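# Replace fluorescent tube with LED tube, old one in carton

## Task

Remove the old fluorescent tube from the light fixture and set it lying flat on the bottom of the carton. The carton is loose and must finish resting level and entirely on top of the bench. Seat the LED tube locked into both lampholders with its white side up. Neither tube may break. A tube breaks if it moves quickly while no gripper holds it, for example by dropping more than a few centimetres, or if it moves quickly while touching anything other than the robot. Anything that stays in place only because the robot holds it does not count. At the end, release everything and move the grippers away.

## Robot and tools

Robot and frame. Two arms, left_arm and right_arm, each ending in a two-finger gripper. All positions and orientations use one scene frame: origin on the table top midway between the arms, +z up, +x pointing out over the table, and left_arm on the +y side. The names left and right are arm names, not image sides. The reported hand position can be somewhat wrong, more so when an arm reaches far. For each gripper the fingers extend along its own +z axis and close along its own y axis. end_effector_position is the spot between the finger pads, roughly 1 cm behind the tips. Joint ranges (rad), base to gripper: waist -2.618 to 3.054, shoulder 0.000 to 3.142, elbow 0.000 to 3.142, wrist pitch -1.571 to 1.571, wrist yaw -1.571 to 1.571, wrist roll -2.094 to 2.094. Elbows cannot fully straighten.

Row layout (used by both motion tools). One row is a single flat list of 16 numbers covering both arms, even if only one moves: left_arm x, y, z, qw, qx, qy, qz, opening, then right_arm x, y, z, qw, qx, qy, qz, opening. x, y, z are an absolute target position in metres in the scene frame; qw, qx, qy, qz are an absolute target orientation quaternion, w first, in the scene frame. So each 8-number block is a pose plus an opening. opening runs from -1 (closed) to +1 (fully open, 0.093 m); it is a target, not an offset.

execute_actions(actions). actions is a list of up to 15 actions; each action is a list of up to 15 rows; each row is applied for one control step of 1/30 s, and if an action has fewer than 15 rows its final row is repeated to fill 15 steps. An empty list just returns the current state and images. If any target lies more than 0.6 m from that gripper's current position along any of the gripper's own axes, that action is rejected for both arms; if the first action fails this against the last reported state, or any action is malformed, nothing in the call runs. To hold an orientation, resend your own intended quaternion every row rather than copying the reported one, which drifts.

How commands are tracked. Each step the commanded pose is limited to 70 mm and 16 degrees away from the measured pose, and damped inverse kinematics drives toward that limited pose, favouring position over orientation. After an action the arm only continues up to its last limited pose, so distant targets need further commands. Joint friction can leave the gripper up to about 31 mm short, and very small commanded changes may not move it at all.

move(target, speed, blocking). target is one 16-number row as above (absolute poses). Each gripper travels a straight line toward its pose; both paths finish together, lasting 0.5 to 10 s, and are cut off at 10 s if longer. speed is the top path speed in m/s, 0.002 to 0.5, default 0.25; rotation is capped at twice that in rad/s, taking the shorter way round. Paths ignore obstacles and the other arm; grippers lag, wander and can exceed speed, especially with a nearly straight arm. Faster contact means a harder hit, and a target further beyond the contact point pushes harder. The opening is applied when the move starts. The result adds a move: line giving the outcome (done, off_target, moving, held, fault) and active limits: limits=paced means the sent pose was clipped; limits=held means some steps were blocked, after which the arm may jump faster than speed. If only one arm is named, the other finished at rest. Distances from each pose are reported. With blocking=false you get a result after 0.5 s while motion continues; you must call wait or stop before any new execute_actions or move.

wait(seconds): 0 to 10 s; arms keep their last command, a running move continues, and it returns early when that move ends. stop(): brakes a running move to rest; fast arms need more room; fingers keep moving. zoom_image(camera, region): camera is cam_head_left, cam_head_right, cam_left_wrist or cam_right_wrist; region is [x0, y0, x1, y1] in pixels of that camera's latest image, top-left origin, at most 504 by 504. All cameras are 504x504, pinhole with radial distortion, focal length about 393 to 401 px, centre near (251, 250). finished_scene(scene): ends the scene with that number permanently; the goal must already hold and stay held. Replying without any tool call ends everything.

Reading results. The state line lists each gripper's position and quaternion. Hand target lines show the pose each arm is currently driven toward. A pose unreachable line means the clearance check altered or blocked that arm's command. grip_measured is the gripper motor position on the -1..+1 scale; pads meet near -0.94 and each millimetre of object width adds about 0.0208, with a fixed per-gripper error up to 0.02. Once pads touch, fingers stop but the motor keeps heading to your number, so commanding lower squeezes harder (force limit about 50 to 62 N per pad, less on parts under about 5 mm; first contact can spike). Keep sending the same closing number to keep a grip. The last entry of each arm's Joint positions is the opening in metres, floored at zero. FAULT lines report an arm stopping. MOTOR HOT appears at 75 °C; at 90 °C that arm halts for 10 s (then that level is inactive for 5 min); at 100 °C the arm and gripper go limp and drop. Holding loads heats motors, even while you are composing a reply, during which the robot keeps your last command.

Cautions. Do not let a tube fall or move fast while ungripped or while touching something other than the robot. Keep the carton flat and fully on the bench; knock nothing off the table. Do not let the arms collide or press on each other. For a stationary arm, resend its exact pose from the last result and its intended opening in every call. Loose objects may occasionally be nudged by outside pushes. Avoid slams and hard pushes, prefer smooth motion, then open and withdraw at the end.

Each tool is called after "Emit:" as name(argument=value, ...) on one line, values as JSON.

## Session

Emit:
execute_actions(actions=[])

Scene clock: 0.00 s.
left_arm: end_effector_position=(+0.5280, +0.1587, +0.3479) grip_measured=+0.998 end_effector_quat_wxyz=(+0.581, +0.613, +0.535, -0.011) | right_arm: end_effector_position=(+0.1930, -0.2187, +0.1886) grip_measured=+0.991 end_effector_quat_wxyz=(-0.129, +0.852, -0.481, +0.163)
Joint positions: left_arm=[-0.007  2.004  2.106 -0.602  0.824  1.214  0.093] | right_arm=[ 0.889  1.047  1.086 -1.25   0.218 -1.439  0.093]
Joint velocities: left_arm=[-0.002 -0.007 -0.007 -0.007 -0.007  0.007 -0.001] | right_arm=[ 0.007  0.012  0.007 -0.081 -0.007 -0.051  0.   ]
Motor temperatures (°C, as the motors report them): left_arm=[27 38 32 32 28 28] | right_arm=[30 46 34 30 30 30]
Hand target (left_arm): +0.528, +0.159, +0.348; +0.581, +0.613, +0.535, -0.011
Hand target (right_arm): +0.193, -0.219, +0.189; -0.129, +0.852, -0.481, +0.163

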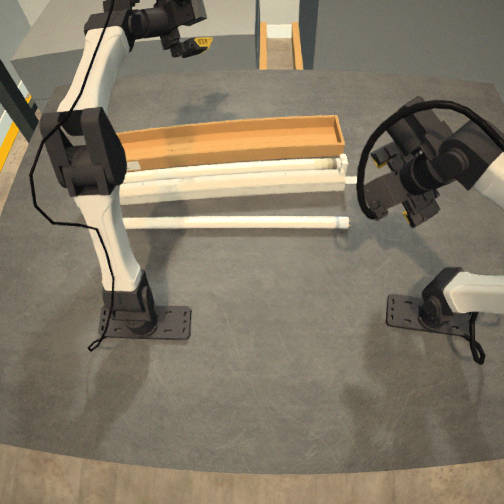

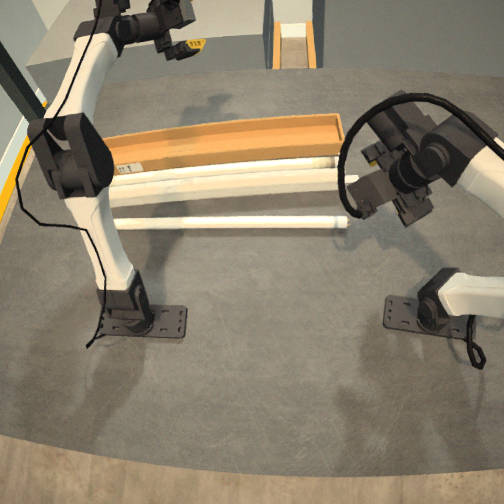

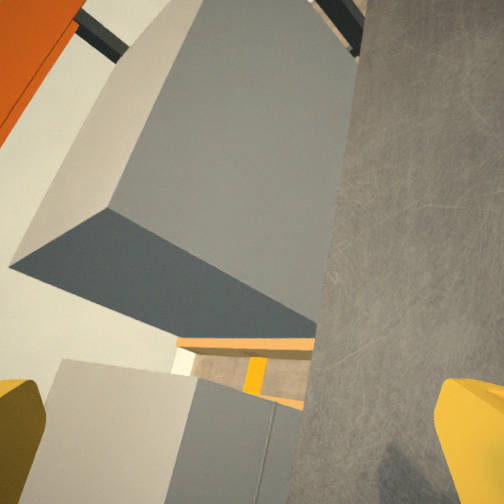

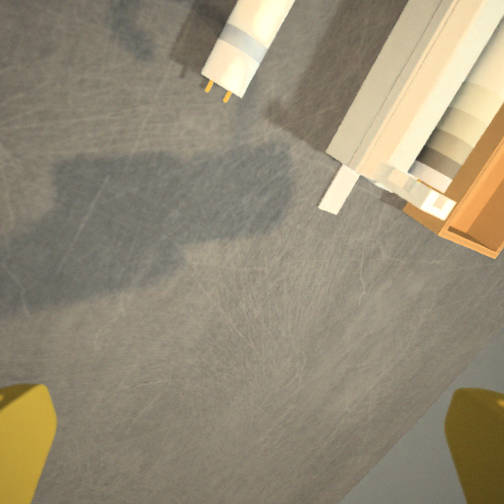

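Emit:
move(target=[0.335,0.20,0.14,0,0.677,0.736,0,0.05,0.30,-0.30,0.17,0,0.85,-0.52,0,1], speed=0.25)

Emit:
zoom_image(camera="cam_head_left", region=[80,100,390,250])

Scene clock: 9.20 s.
left_arm: end_effector_position=(+0.3376, +0.1986, +0.1472) grip_measured=+0.051 end_effector_quat_wxyz=(+0.013, +0.679, +0.734, +0.012) | right_arm: end_effector_position=(+0.2978, -0.2975, +0.1675) grip_measured=+0.991 end_effector_quat_wxyz=(+0.000, +0.854, -0.520, +0.000)
Joint positions: left_arm=[-0.241  1.854  1.703 -1.386 -0.008  1.274  0.048] | right_arm=[ 0.292  1.657  1.55  -1.464  0.001 -1.931  0.093]
Joint velocities: left_arm=[ 0.012 -0.012 -0.007 -0.051  0.007 -0.081  0.001] | right_arm=[ 0.007 -0.002  0.007  0.037  0.007  0.007 -0.001]
Motor temperatures (°C, as the motors report them): left_arm=[27 41 33 33 28 28] | right_arm=[30 45 36 30 30 30]
Hand target (left_arm): +0.331, +0.199, +0.144; -0.001, +0.678, +0.735, +0.010
Hand target (right_arm): +0.299, -0.298, +0.170; -0.004, +0.853, -0.522, -0.007
Off the commanded pose (left_arm): 0.008 m, 2 deg.
Off the commanded pose (right_arm): 0.004 m, 0 deg.
move: done

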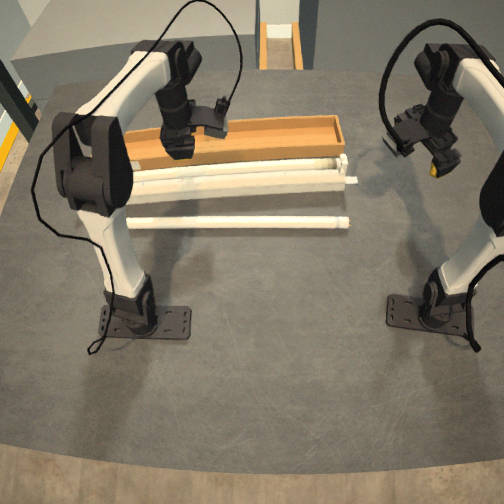

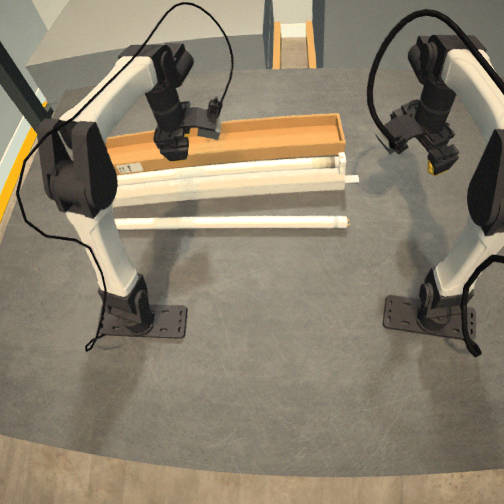

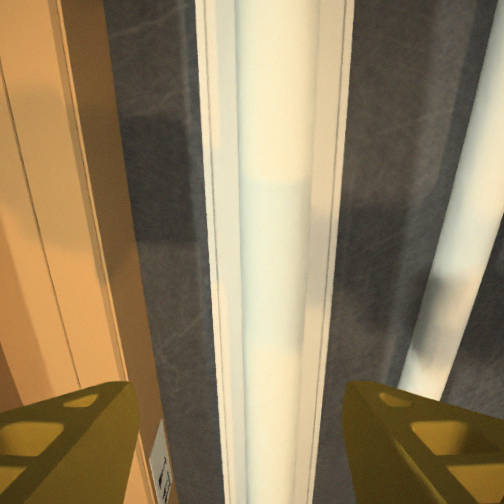

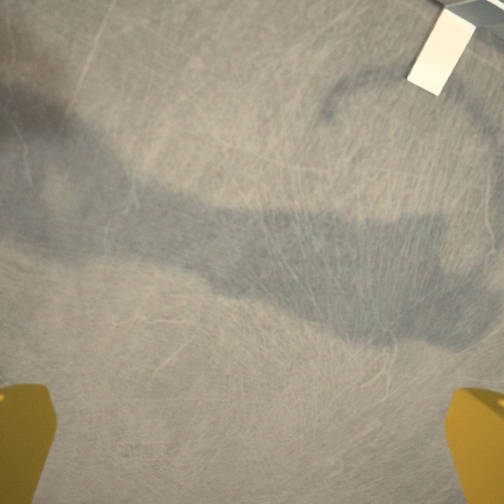

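Region (80, 100, 390, 250) of cam_head_left's 504x504 image, scaled by 1.626, with more detail than that image has; it fills the top 244 rows of this view, and the rest is white.

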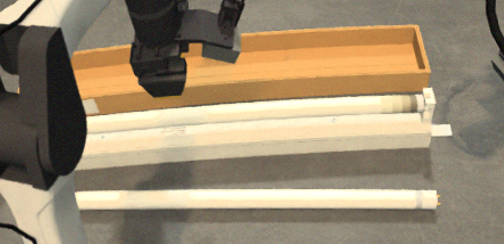

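Emit:
move(target=[0.327,0.20,0.095,0,0.677,0.736,0,0.05,0.30,-0.30,0.17,0,0.087,-0.996,0,1], speed=0.3)

Scene clock: 21.00 s.
left_arm: end_effector_position=(+0.3287, +0.2009, +0.0975) grip_measured=+0.051 end_effector_quat_wxyz=(-0.003, +0.678, +0.735, +0.004) | right_arm: end_effector_position=(+0.2974, -0.2974, +0.1675) grip_measured=+0.991 end_effector_quat_wxyz=(-0.001, -0.096, +0.995, -0.000)
Joint positions: left_arm=[-0.241  1.854  1.506 -1.225 -0.01   1.273  0.048] | right_arm=[ 0.292  1.657  1.55  -1.466  0.    -0.074  0.093]
Joint velocities: left_arm=[-0.002  0.002  0.007  0.037 -0.051 -0.037 -0.   ] | right_arm=[-0.027 -0.002 -0.017 -0.037  0.037 -0.007  0.001]
Motor temperatures (°C, as the motors report them): left_arm=[27 43 33 33 28 28] | right_arm=[30 46 37 30 30 30]
Hand target (left_arm): +0.327, +0.200, +0.095; -0.000, +0.677, +0.736, +0.000
Hand target (right_arm): +0.300, -0.300, +0.170; +0.000, -0.087, +0.996, +0.000
Off the commanded pose (left_arm): 0.003 m, 1 deg.
Off the commanded pose (right_arm): 0.004 m, 1 deg.
move: done

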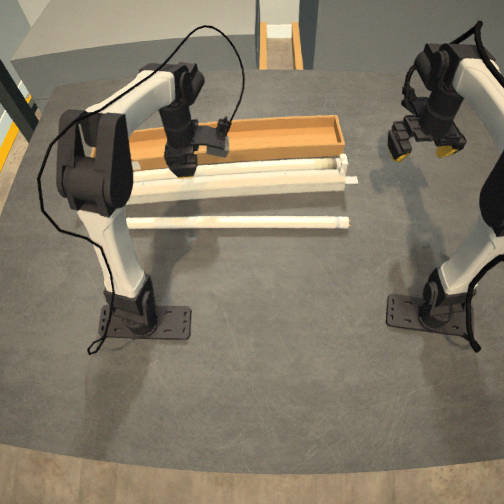

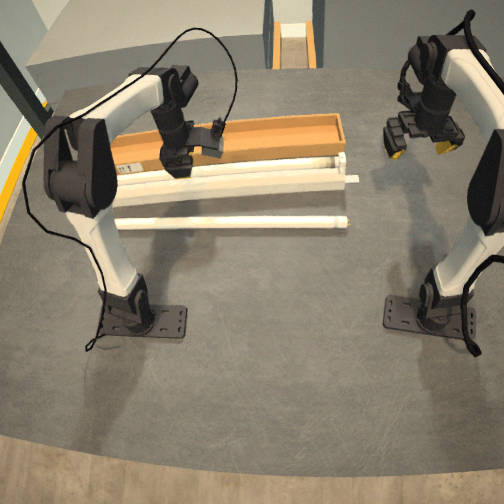

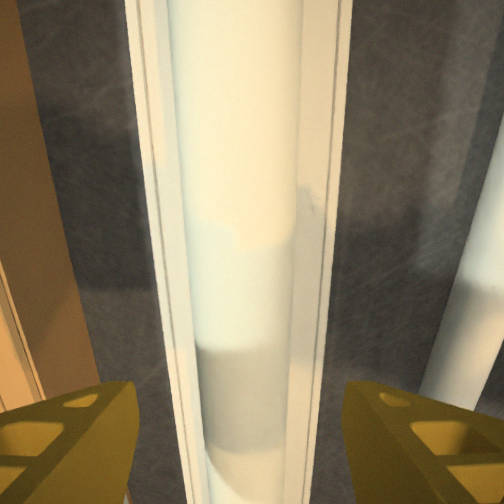

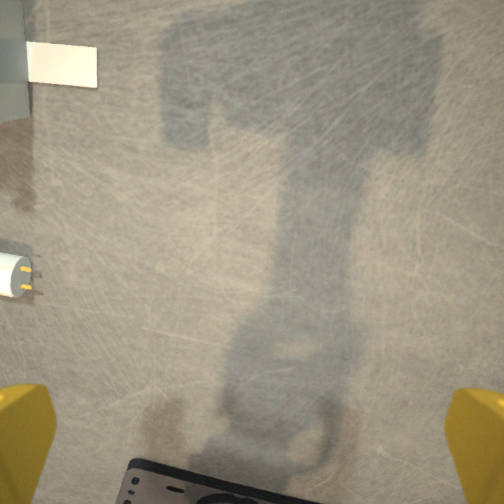

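Emit:
move(target=[0.329,0.20,0.064,-0.129,0.665,0.722,-0.140,0.05,0.335,-0.12,0.15,0,0.677,0.736,0,1], speed=0.15)

Scene clock: 29.50 s.
left_arm: end_effector_position=(+0.3271, +0.1982, +0.0656) grip_measured=+0.051 end_effector_quat_wxyz=(-0.131, +0.669, +0.720, -0.132) | right_arm: end_effector_position=(+0.3337, -0.1230, +0.1475) grip_measured=+0.991 end_effector_quat_wxyz=(+0.001, +0.678, +0.735, +0.003)
Joint positions: left_arm=[-0.205  2.218  1.848 -1.566  0.08   1.329  0.048] | right_arm=[ 0.743  2.031  1.949 -1.483  0.     2.06   0.093]
Joint velocities: left_arm=[-0.002  0.002  0.002 -0.081  0.037  0.007  0.001] | right_arm=[ 0.002 -0.007 -0.007 -0.037  0.007 -0.037 -0.   ]
Motor temperatures (°C, as the motors report them): left_arm=[27 43 34 32 28 28] | right_arm=[30 46 38 30 30 30]
Hand target (left_arm): +0.329, +0.200, +0.065; -0.131, +0.667, +0.721, -0.139
Hand target (right_arm): +0.334, -0.121, +0.149; +0.007, +0.677, +0.736, -0.002
Off the commanded pose (left_arm): 0.003 m, 1 deg.
Off the commanded pose (right_arm): 0.004 m, 0 deg.
move: done

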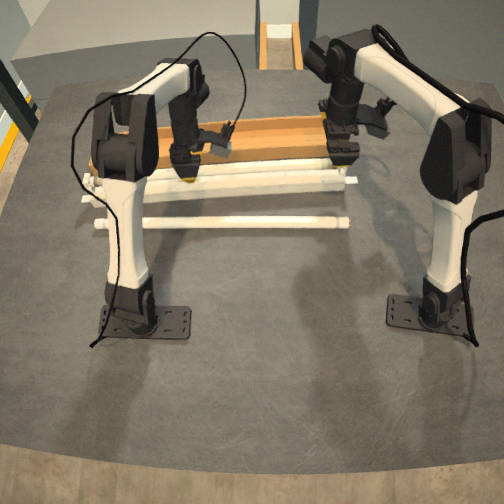

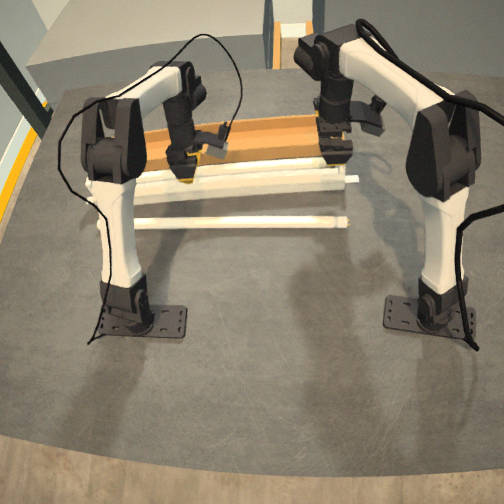

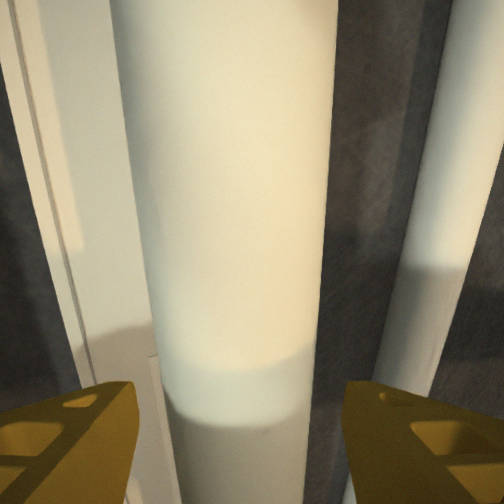

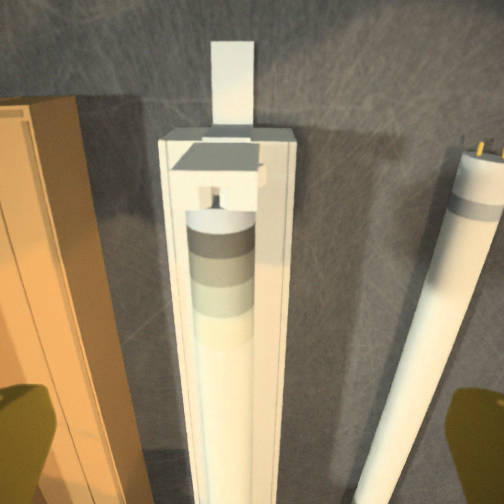

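Emit:
move(target=[0.329,0.20,0.064,-0.129,0.665,0.722,-0.140,-0.6,0.345,-0.115,0.15,0,0.677,0.736,0,1], speed=0.05)

Emit:
move(target=[0.328,0.20,0.065,0.152,0.660,0.717,0.166,-0.6,0.345,-0.115,0.15,0,0.677,0.736,0,1], speed=0.12)

Emit:
move(target=[0.328,0.20,0.066,0.152,0.660,0.717,0.166,0.05,0.345,-0.115,0.15,0,0.677,0.736,0,1], speed=0.05)

Emit:
move(target=[0.329,0.20,0.065,-0.129,0.665,0.722,-0.140,0.05,0.345,-0.115,0.15,0,0.677,0.736,0,1], speed=0.16)

Emit:
move(target=[0.329,0.20,0.065,-0.129,0.665,0.722,-0.140,-0.6,0.345,-0.115,0.15,0,0.677,0.736,0,1], speed=0.05)

Emit:
move(target=[0.328,0.20,0.065,0.132,0.664,0.722,0.144,-0.6,0.345,-0.115,0.15,0,0.677,0.736,0,1], speed=0.12)

Emit:
zoom_image(camera="cam_right_wrist", region=[160,100,350,250])

Scene clock: 35.77 s.
left_arm: end_effector_position=(+0.3270, +0.1986, +0.0657) grip_measured=-0.575 end_effector_quat_wxyz=(-0.131, +0.666, +0.722, -0.133) | right_arm: end_effector_position=(+0.3458, -0.1153, +0.1484) grip_measured=+0.991 end_effector_quat_wxyz=(+0.002, +0.679, +0.734, +0.006)
Joint positions: left_arm=[-0.203  2.218  1.848 -1.567  0.082  1.325  0.018] | right_arm=[ 0.743  2.092  2.045 -1.512  0.     2.062  0.093]
Joint velocities: left_arm=[-0.022 -0.012 -0.007  0.022  0.081 -0.022 -0.001] | right_arm=[-0.022  0.017 -0.002 -0.037 -0.007 -0.022 -0.001]
Motor temperatures (°C, as the motors report them): left_arm=[27 44 34 32 28 28] | right_arm=[30 48 39 30 30 30]
Hand target (left_arm): +0.329, +0.200, +0.064; -0.129, +0.665, +0.722, -0.140
Hand target (right_arm): +0.345, -0.115, +0.150; +0.000, +0.677, +0.736, +0.000
Off the commanded pose (left_arm): 0.003 m, 1 deg.
Off the commanded pose (right_arm): 0.002 m, 1 deg.
move: done

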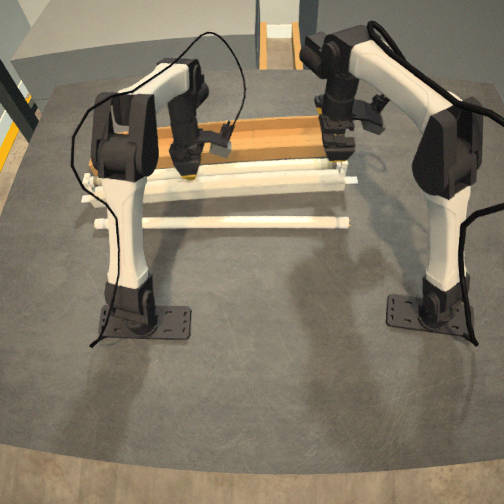

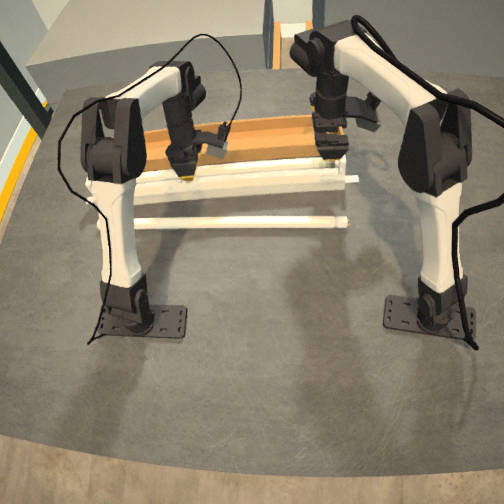

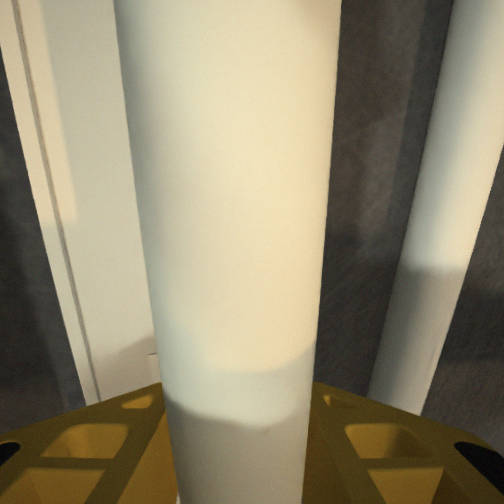

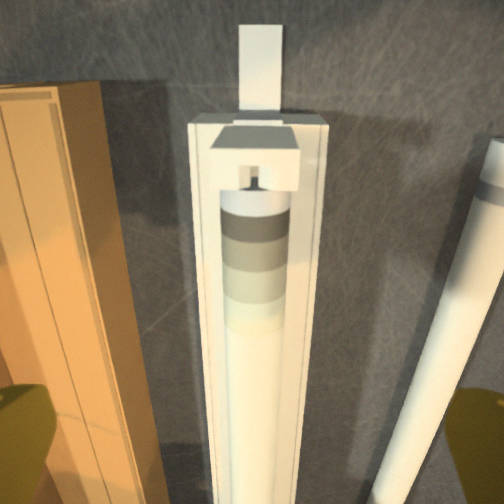

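Scene clock: 39.53 s.
left_arm: end_effector_position=(+0.3312, +0.2001, +0.0628) grip_measured=-0.575 end_effector_quat_wxyz=(+0.151, +0.660, +0.718, +0.162) | right_arm: end_effector_position=(+0.3444, -0.1162, +0.1484) grip_measured=+0.991 end_effector_quat_wxyz=(+0.001, +0.679, +0.734, +0.002)
Joint positions: left_arm=[-0.312  1.549  0.921 -0.523 -0.155  1.23   0.018] | right_arm=[ 0.743  2.092  2.045 -1.519  0.     2.062  0.093]
Joint velocities: left_arm=[-0.027 -0.027 -0.002 -0.066 -0.051 -0.007  0.   ] | right_arm=[ 0.027  0.007  0.012 -0.066 -0.066  0.037  0.   ]
Motor temperatures (°C, as the motors report them): left_arm=[27 45 34 32 28 28] | right_arm=[30 49 39 30 30 30]
Hand target (left_arm): +0.328, +0.201, +0.062; +0.154, +0.656, +0.720, +0.165
Hand target (right_arm): +0.345, -0.115, +0.150; +0.000, +0.677, +0.736, +0.000
Off the commanded pose (left_arm): 0.004 m, 0 deg.
Off the commanded pose (right_arm): 0.002 m, 0 deg.
move: done

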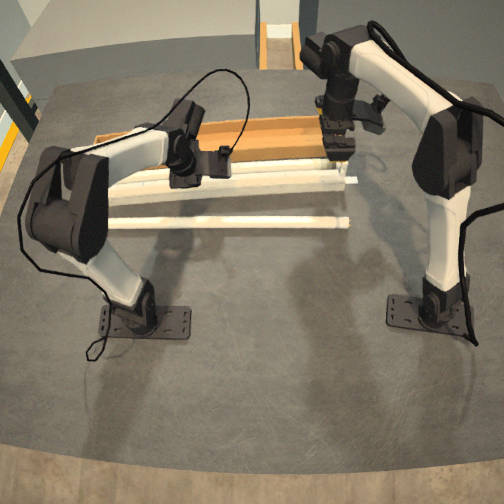

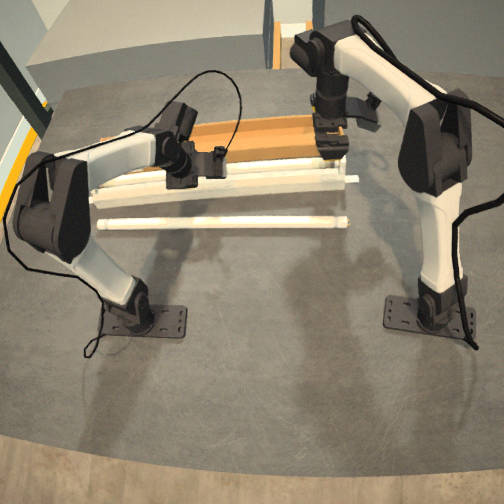

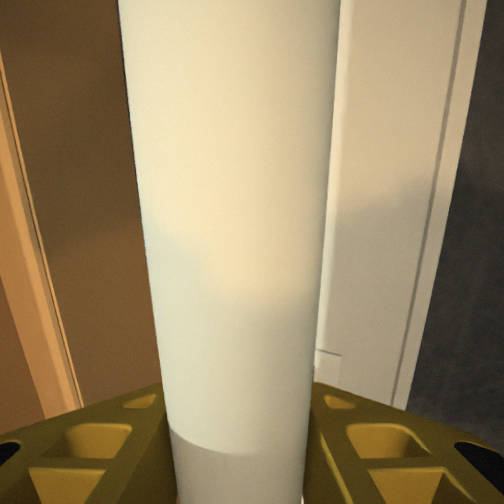

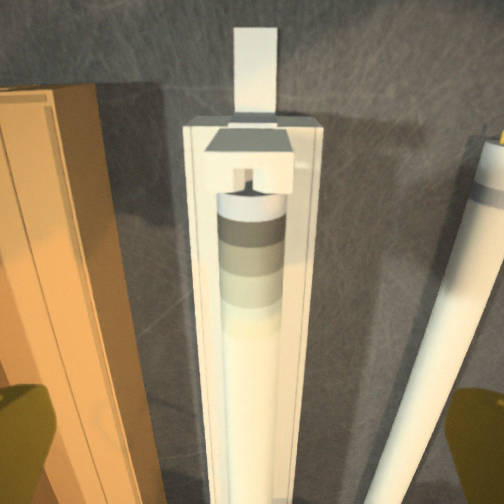

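Scene clock: 40.23 s.
left_arm: end_effector_position=(+0.3312, +0.2001, +0.0628) grip_measured=+0.049 end_effector_quat_wxyz=(+0.151, +0.660, +0.718, +0.162) | right_arm: end_effector_position=(+0.3444, -0.1162, +0.1484) grip_measured=+0.991 end_effector_quat_wxyz=(+0.001, +0.679, +0.734, +0.002)
Joint positions: left_arm=[-0.312  1.549  0.921 -0.523 -0.155  1.23   0.048] | right_arm=[ 0.743  2.092  2.045 -1.519  0.     2.062  0.093]
Joint velocities: left_arm=[-0.002 -0.012 -0.002 -0.007 -0.022  0.007  0.001] | right_arm=[-0.007 -0.002 -0.002  0.007  0.007  0.022 -0.001]
Motor temperatures (°C, as the motors report them): left_arm=[27 45 34 32 28 28] | right_arm=[30 49 39 30 30 30]
Hand target (left_arm): +0.328, +0.200, +0.066; +0.152, +0.660, +0.717, +0.166
Hand target (right_arm): +0.345, -0.115, +0.150; +0.000, +0.677, +0.736, +0.000
Off the commanded pose (left_arm): 0.005 m, 0 deg.
Off the commanded pose (right_arm): 0.002 m, 0 deg.
move: done

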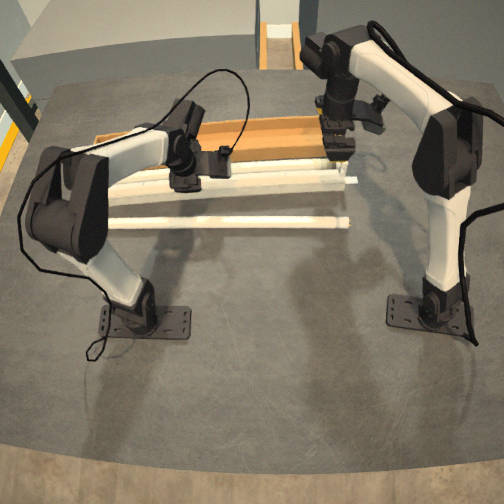

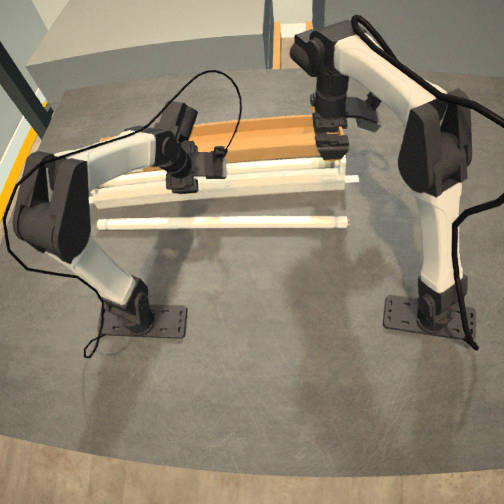

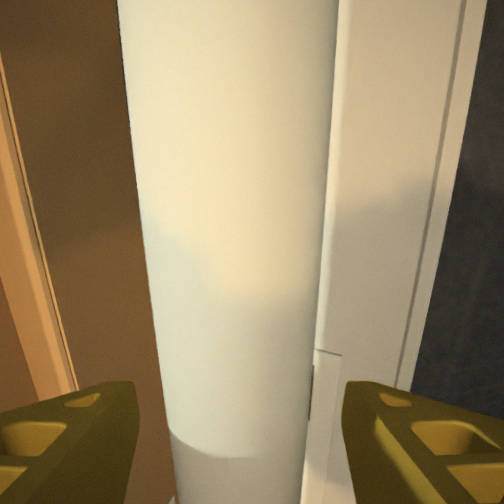

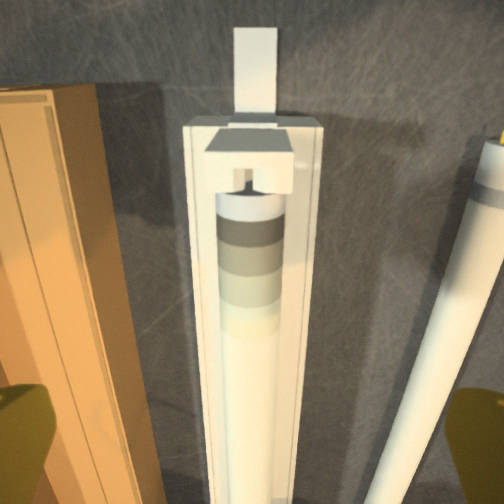

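Scene clock: 43.40 s.
left_arm: end_effector_position=(+0.3268, +0.1981, +0.0671) grip_measured=+0.049 end_effector_quat_wxyz=(-0.132, +0.670, +0.719, -0.129) | right_arm: end_effector_position=(+0.3444, -0.1162, +0.1484) grip_measured=+0.991 end_effector_quat_wxyz=(+0.001, +0.679, +0.734, +0.002)
Joint positions: left_arm=[-0.208  2.214  1.849 -1.569  0.076  1.328  0.048] | right_arm=[ 0.743  2.092  2.045 -1.519  0.     2.062  0.093]
Joint velocities: left_arm=[ 0.007 -0.002 -0.002 -0.051 -0.037 -0.022  0.001] | right_arm=[ 0.002  0.022 -0.002 -0.007 -0.051 -0.037  0.001]
Motor temperatures (°C, as the motors report them): left_arm=[27 45 34 32 28 28] | right_arm=[30 50 39 30 30 30]
Hand target (left_arm): +0.329, +0.199, +0.068; -0.130, +0.668, +0.720, -0.136
Hand target (right_arm): +0.345, -0.115, +0.150; +0.000, +0.677, +0.736, +0.000
Off the commanded pose (left_arm): 0.004 m, 1 deg.
Off the commanded pose (right_arm): 0.002 m, 0 deg.
joint sent to its limit (left arm) — the command would take joint 4 (wrist pitch) past its lower limit, so that joint was sent only as far as its limit.
move: done

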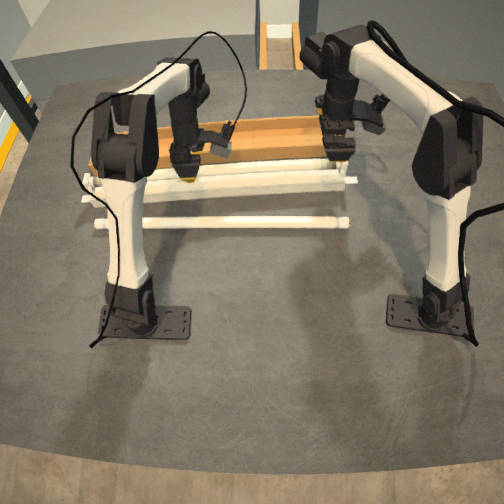

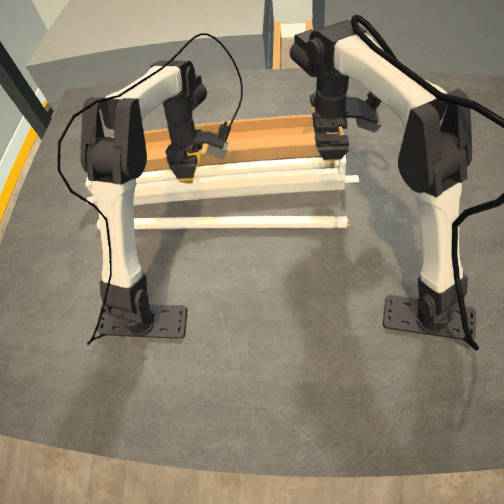

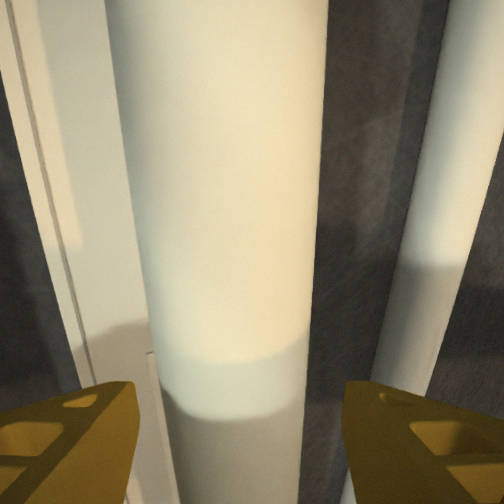

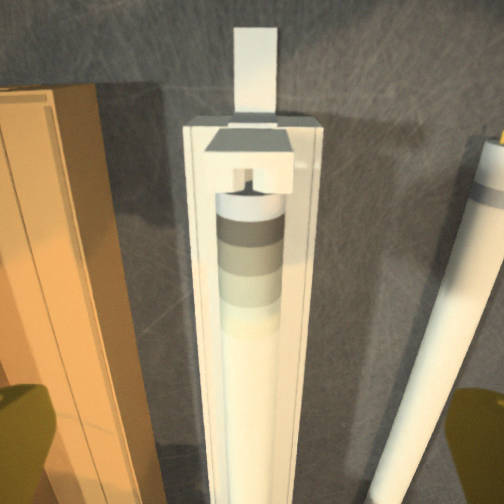

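Scene clock: 44.10 s.
left_arm: end_effector_position=(+0.3271, +0.1981, +0.0671) grip_measured=-0.575 end_effector_quat_wxyz=(-0.130, +0.667, +0.722, -0.131) | right_arm: end_effector_position=(+0.3444, -0.1162, +0.1484) grip_measured=+0.991 end_effector_quat_wxyz=(+0.001, +0.679, +0.734, +0.002)
Joint positions: left_arm=[-0.205  2.214  1.849 -1.568  0.081  1.323  0.018] | right_arm=[ 0.743  2.092  2.045 -1.519  0.     2.062  0.093]
Joint velocities: left_arm=[-0.002  0.002  0.007 -0.066  0.022  0.007 -0.   ] | right_arm=[ 0.012 -0.002  0.002  0.051  0.007 -0.007 -0.   ]
Motor temperatures (°C, as the motors report them): left_arm=[27 45 34 32 28 28] | right_arm=[30 50 39 30 30 30]
Hand target (left_arm): +0.329, +0.200, +0.065; -0.129, +0.665, +0.722, -0.140
Hand target (right_arm): +0.345, -0.115, +0.150; +0.000, +0.677, +0.736, +0.000
Off the commanded pose (left_arm): 0.003 m, 1 deg.
Off the commanded pose (right_arm): 0.002 m, 0 deg.
move: done

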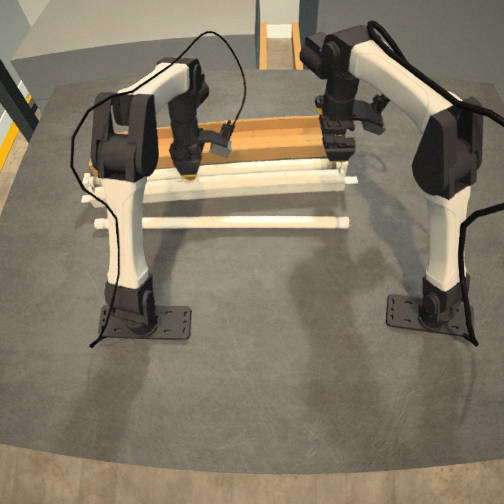

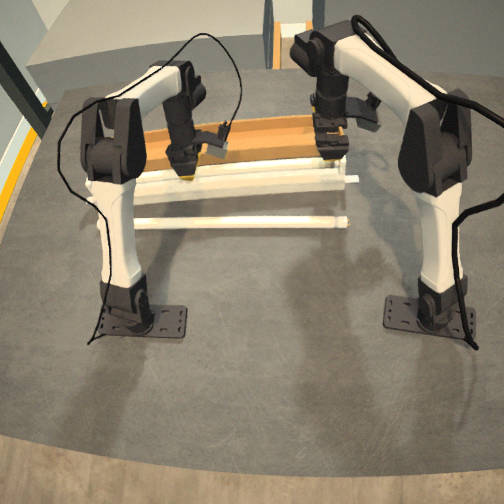

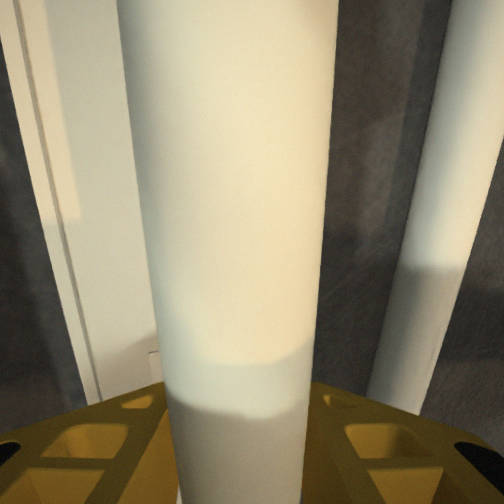

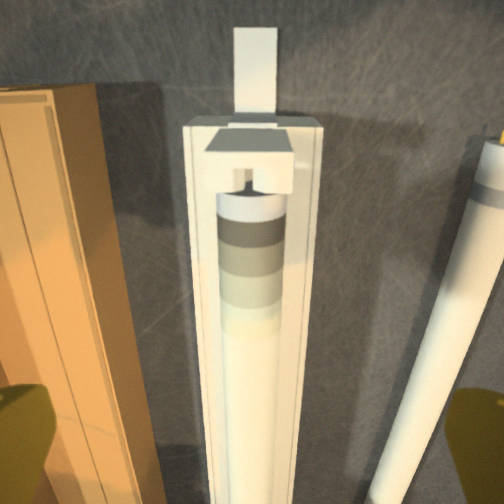

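Scene clock: 47.57 s.
left_arm: end_effector_position=(+0.3305, +0.1986, +0.0640) grip_measured=-0.575 end_effector_quat_wxyz=(+0.132, +0.665, +0.722, +0.138) | right_arm: end_effector_position=(+0.3444, -0.1162, +0.1484) grip_measured=+0.991 end_effector_quat_wxyz=(+0.001, +0.679, +0.734, +0.002)
Joint positions: left_arm=[-0.303  1.584  0.986 -0.609 -0.127  1.231  0.018] | right_arm=[ 0.743  2.092  2.045 -1.519  0.     2.062  0.093]
Joint velocities: left_arm=[ 0.007 -0.012 -0.017 -0.007 -0.051 -0.022 -0.001] | right_arm=[-0.022 -0.007 -0.012  0.022 -0.037 -0.022  0.   ]
Motor temperatures (°C, as the motors report them): left_arm=[27 45 34 32 28 28] | right_arm=[30 51 39 30 30 30]
Hand target (left_arm): +0.328, +0.201, +0.062; +0.134, +0.660, +0.725, +0.142
Hand target (right_arm): +0.345, -0.115, +0.150; +0.000, +0.677, +0.736, +0.000
Off the commanded pose (left_arm): 0.003 m, 1 deg.
Off the commanded pose (right_arm): 0.002 m, 0 deg.
move: done

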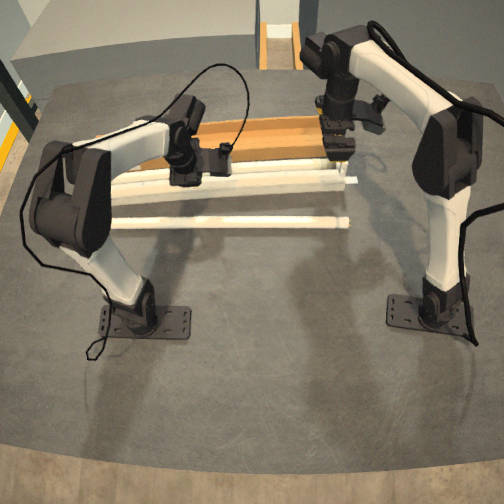

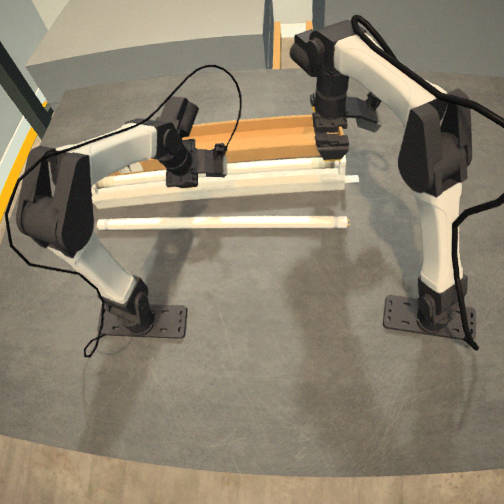

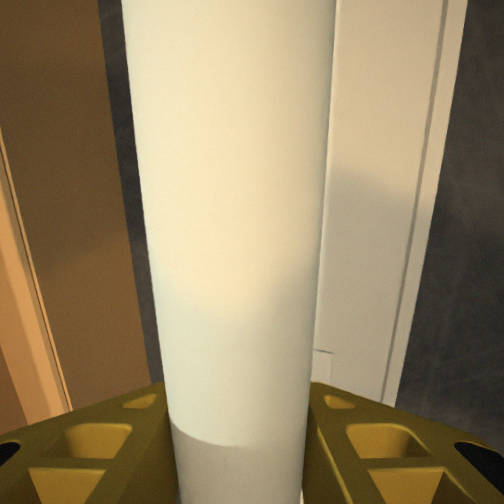

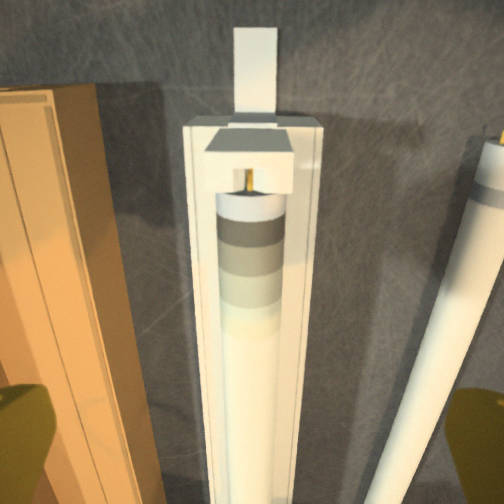

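Region (160, 100, 350, 250) of cam_right_wrist's 504x504 image, scaled by 2.653, with more detail than that image has; it fills the top 398 rows of this view, and the rest is white.

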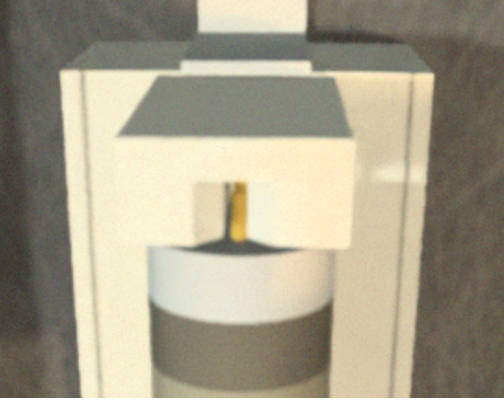

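Emit:
move(target=[0.329,0.199,0.112,0.132,0.664,0.722,0.144,-0.64,0.345,-0.115,0.15,0,0.677,0.736,0,1], speed=0.012)

Scene clock: 52.93 s.
left_arm: end_effector_position=(+0.3262, +0.1987, +0.0981) grip_measured=-0.575 end_effector_quat_wxyz=(+0.123, +0.666, +0.724, +0.130) | right_arm: end_effector_position=(+0.3444, -0.1162, +0.1484) grip_measured=+0.991 end_effector_quat_wxyz=(+0.001, +0.679, +0.734, +0.002)
Joint positions: left_arm=[-0.303  1.549  1.101 -0.782 -0.12   1.229  0.018] | right_arm=[ 0.743  2.092  2.045 -1.519  0.     2.062  0.093]
Joint velocities: left_arm=[ 0.012 -0.012 -0.007 -0.007 -0.007 -0.022 -0.   ] | right_arm=[-0.002 -0.017 -0.002 -0.022  0.022 -0.022  0.   ]
Motor temperatures (°C, as the motors report them): left_arm=[27 45 35 32 28 28] | right_arm=[30 52 40 30 30 30]
Hand target (left_arm): +0.329, +0.199, +0.112; +0.132, +0.664, +0.722, +0.144
Hand target (right_arm): +0.345, -0.115, +0.150; +0.000, +0.677, +0.736, +0.000
Off the commanded pose (left_arm): 0.014 m, 2 deg.
Off the commanded pose (right_arm): 0.002 m, 0 deg.
move: off_target (left_arm)

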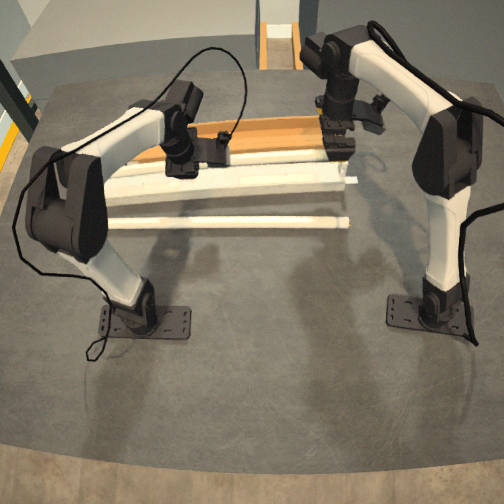

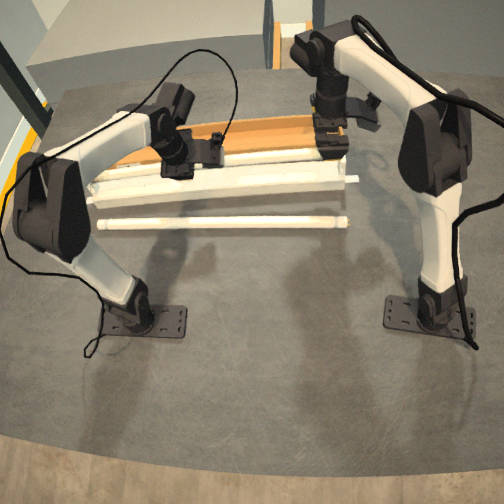

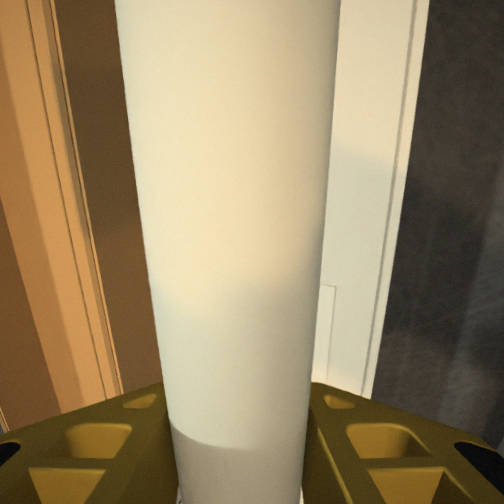

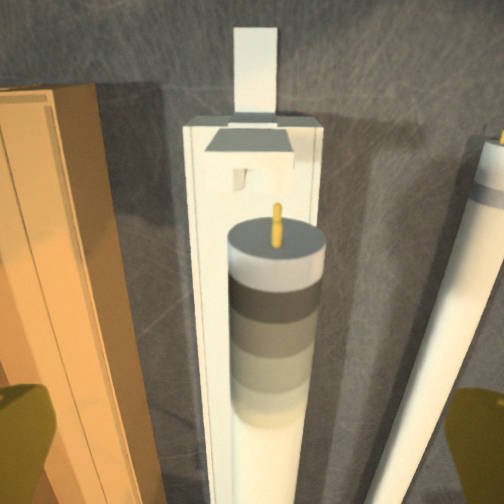

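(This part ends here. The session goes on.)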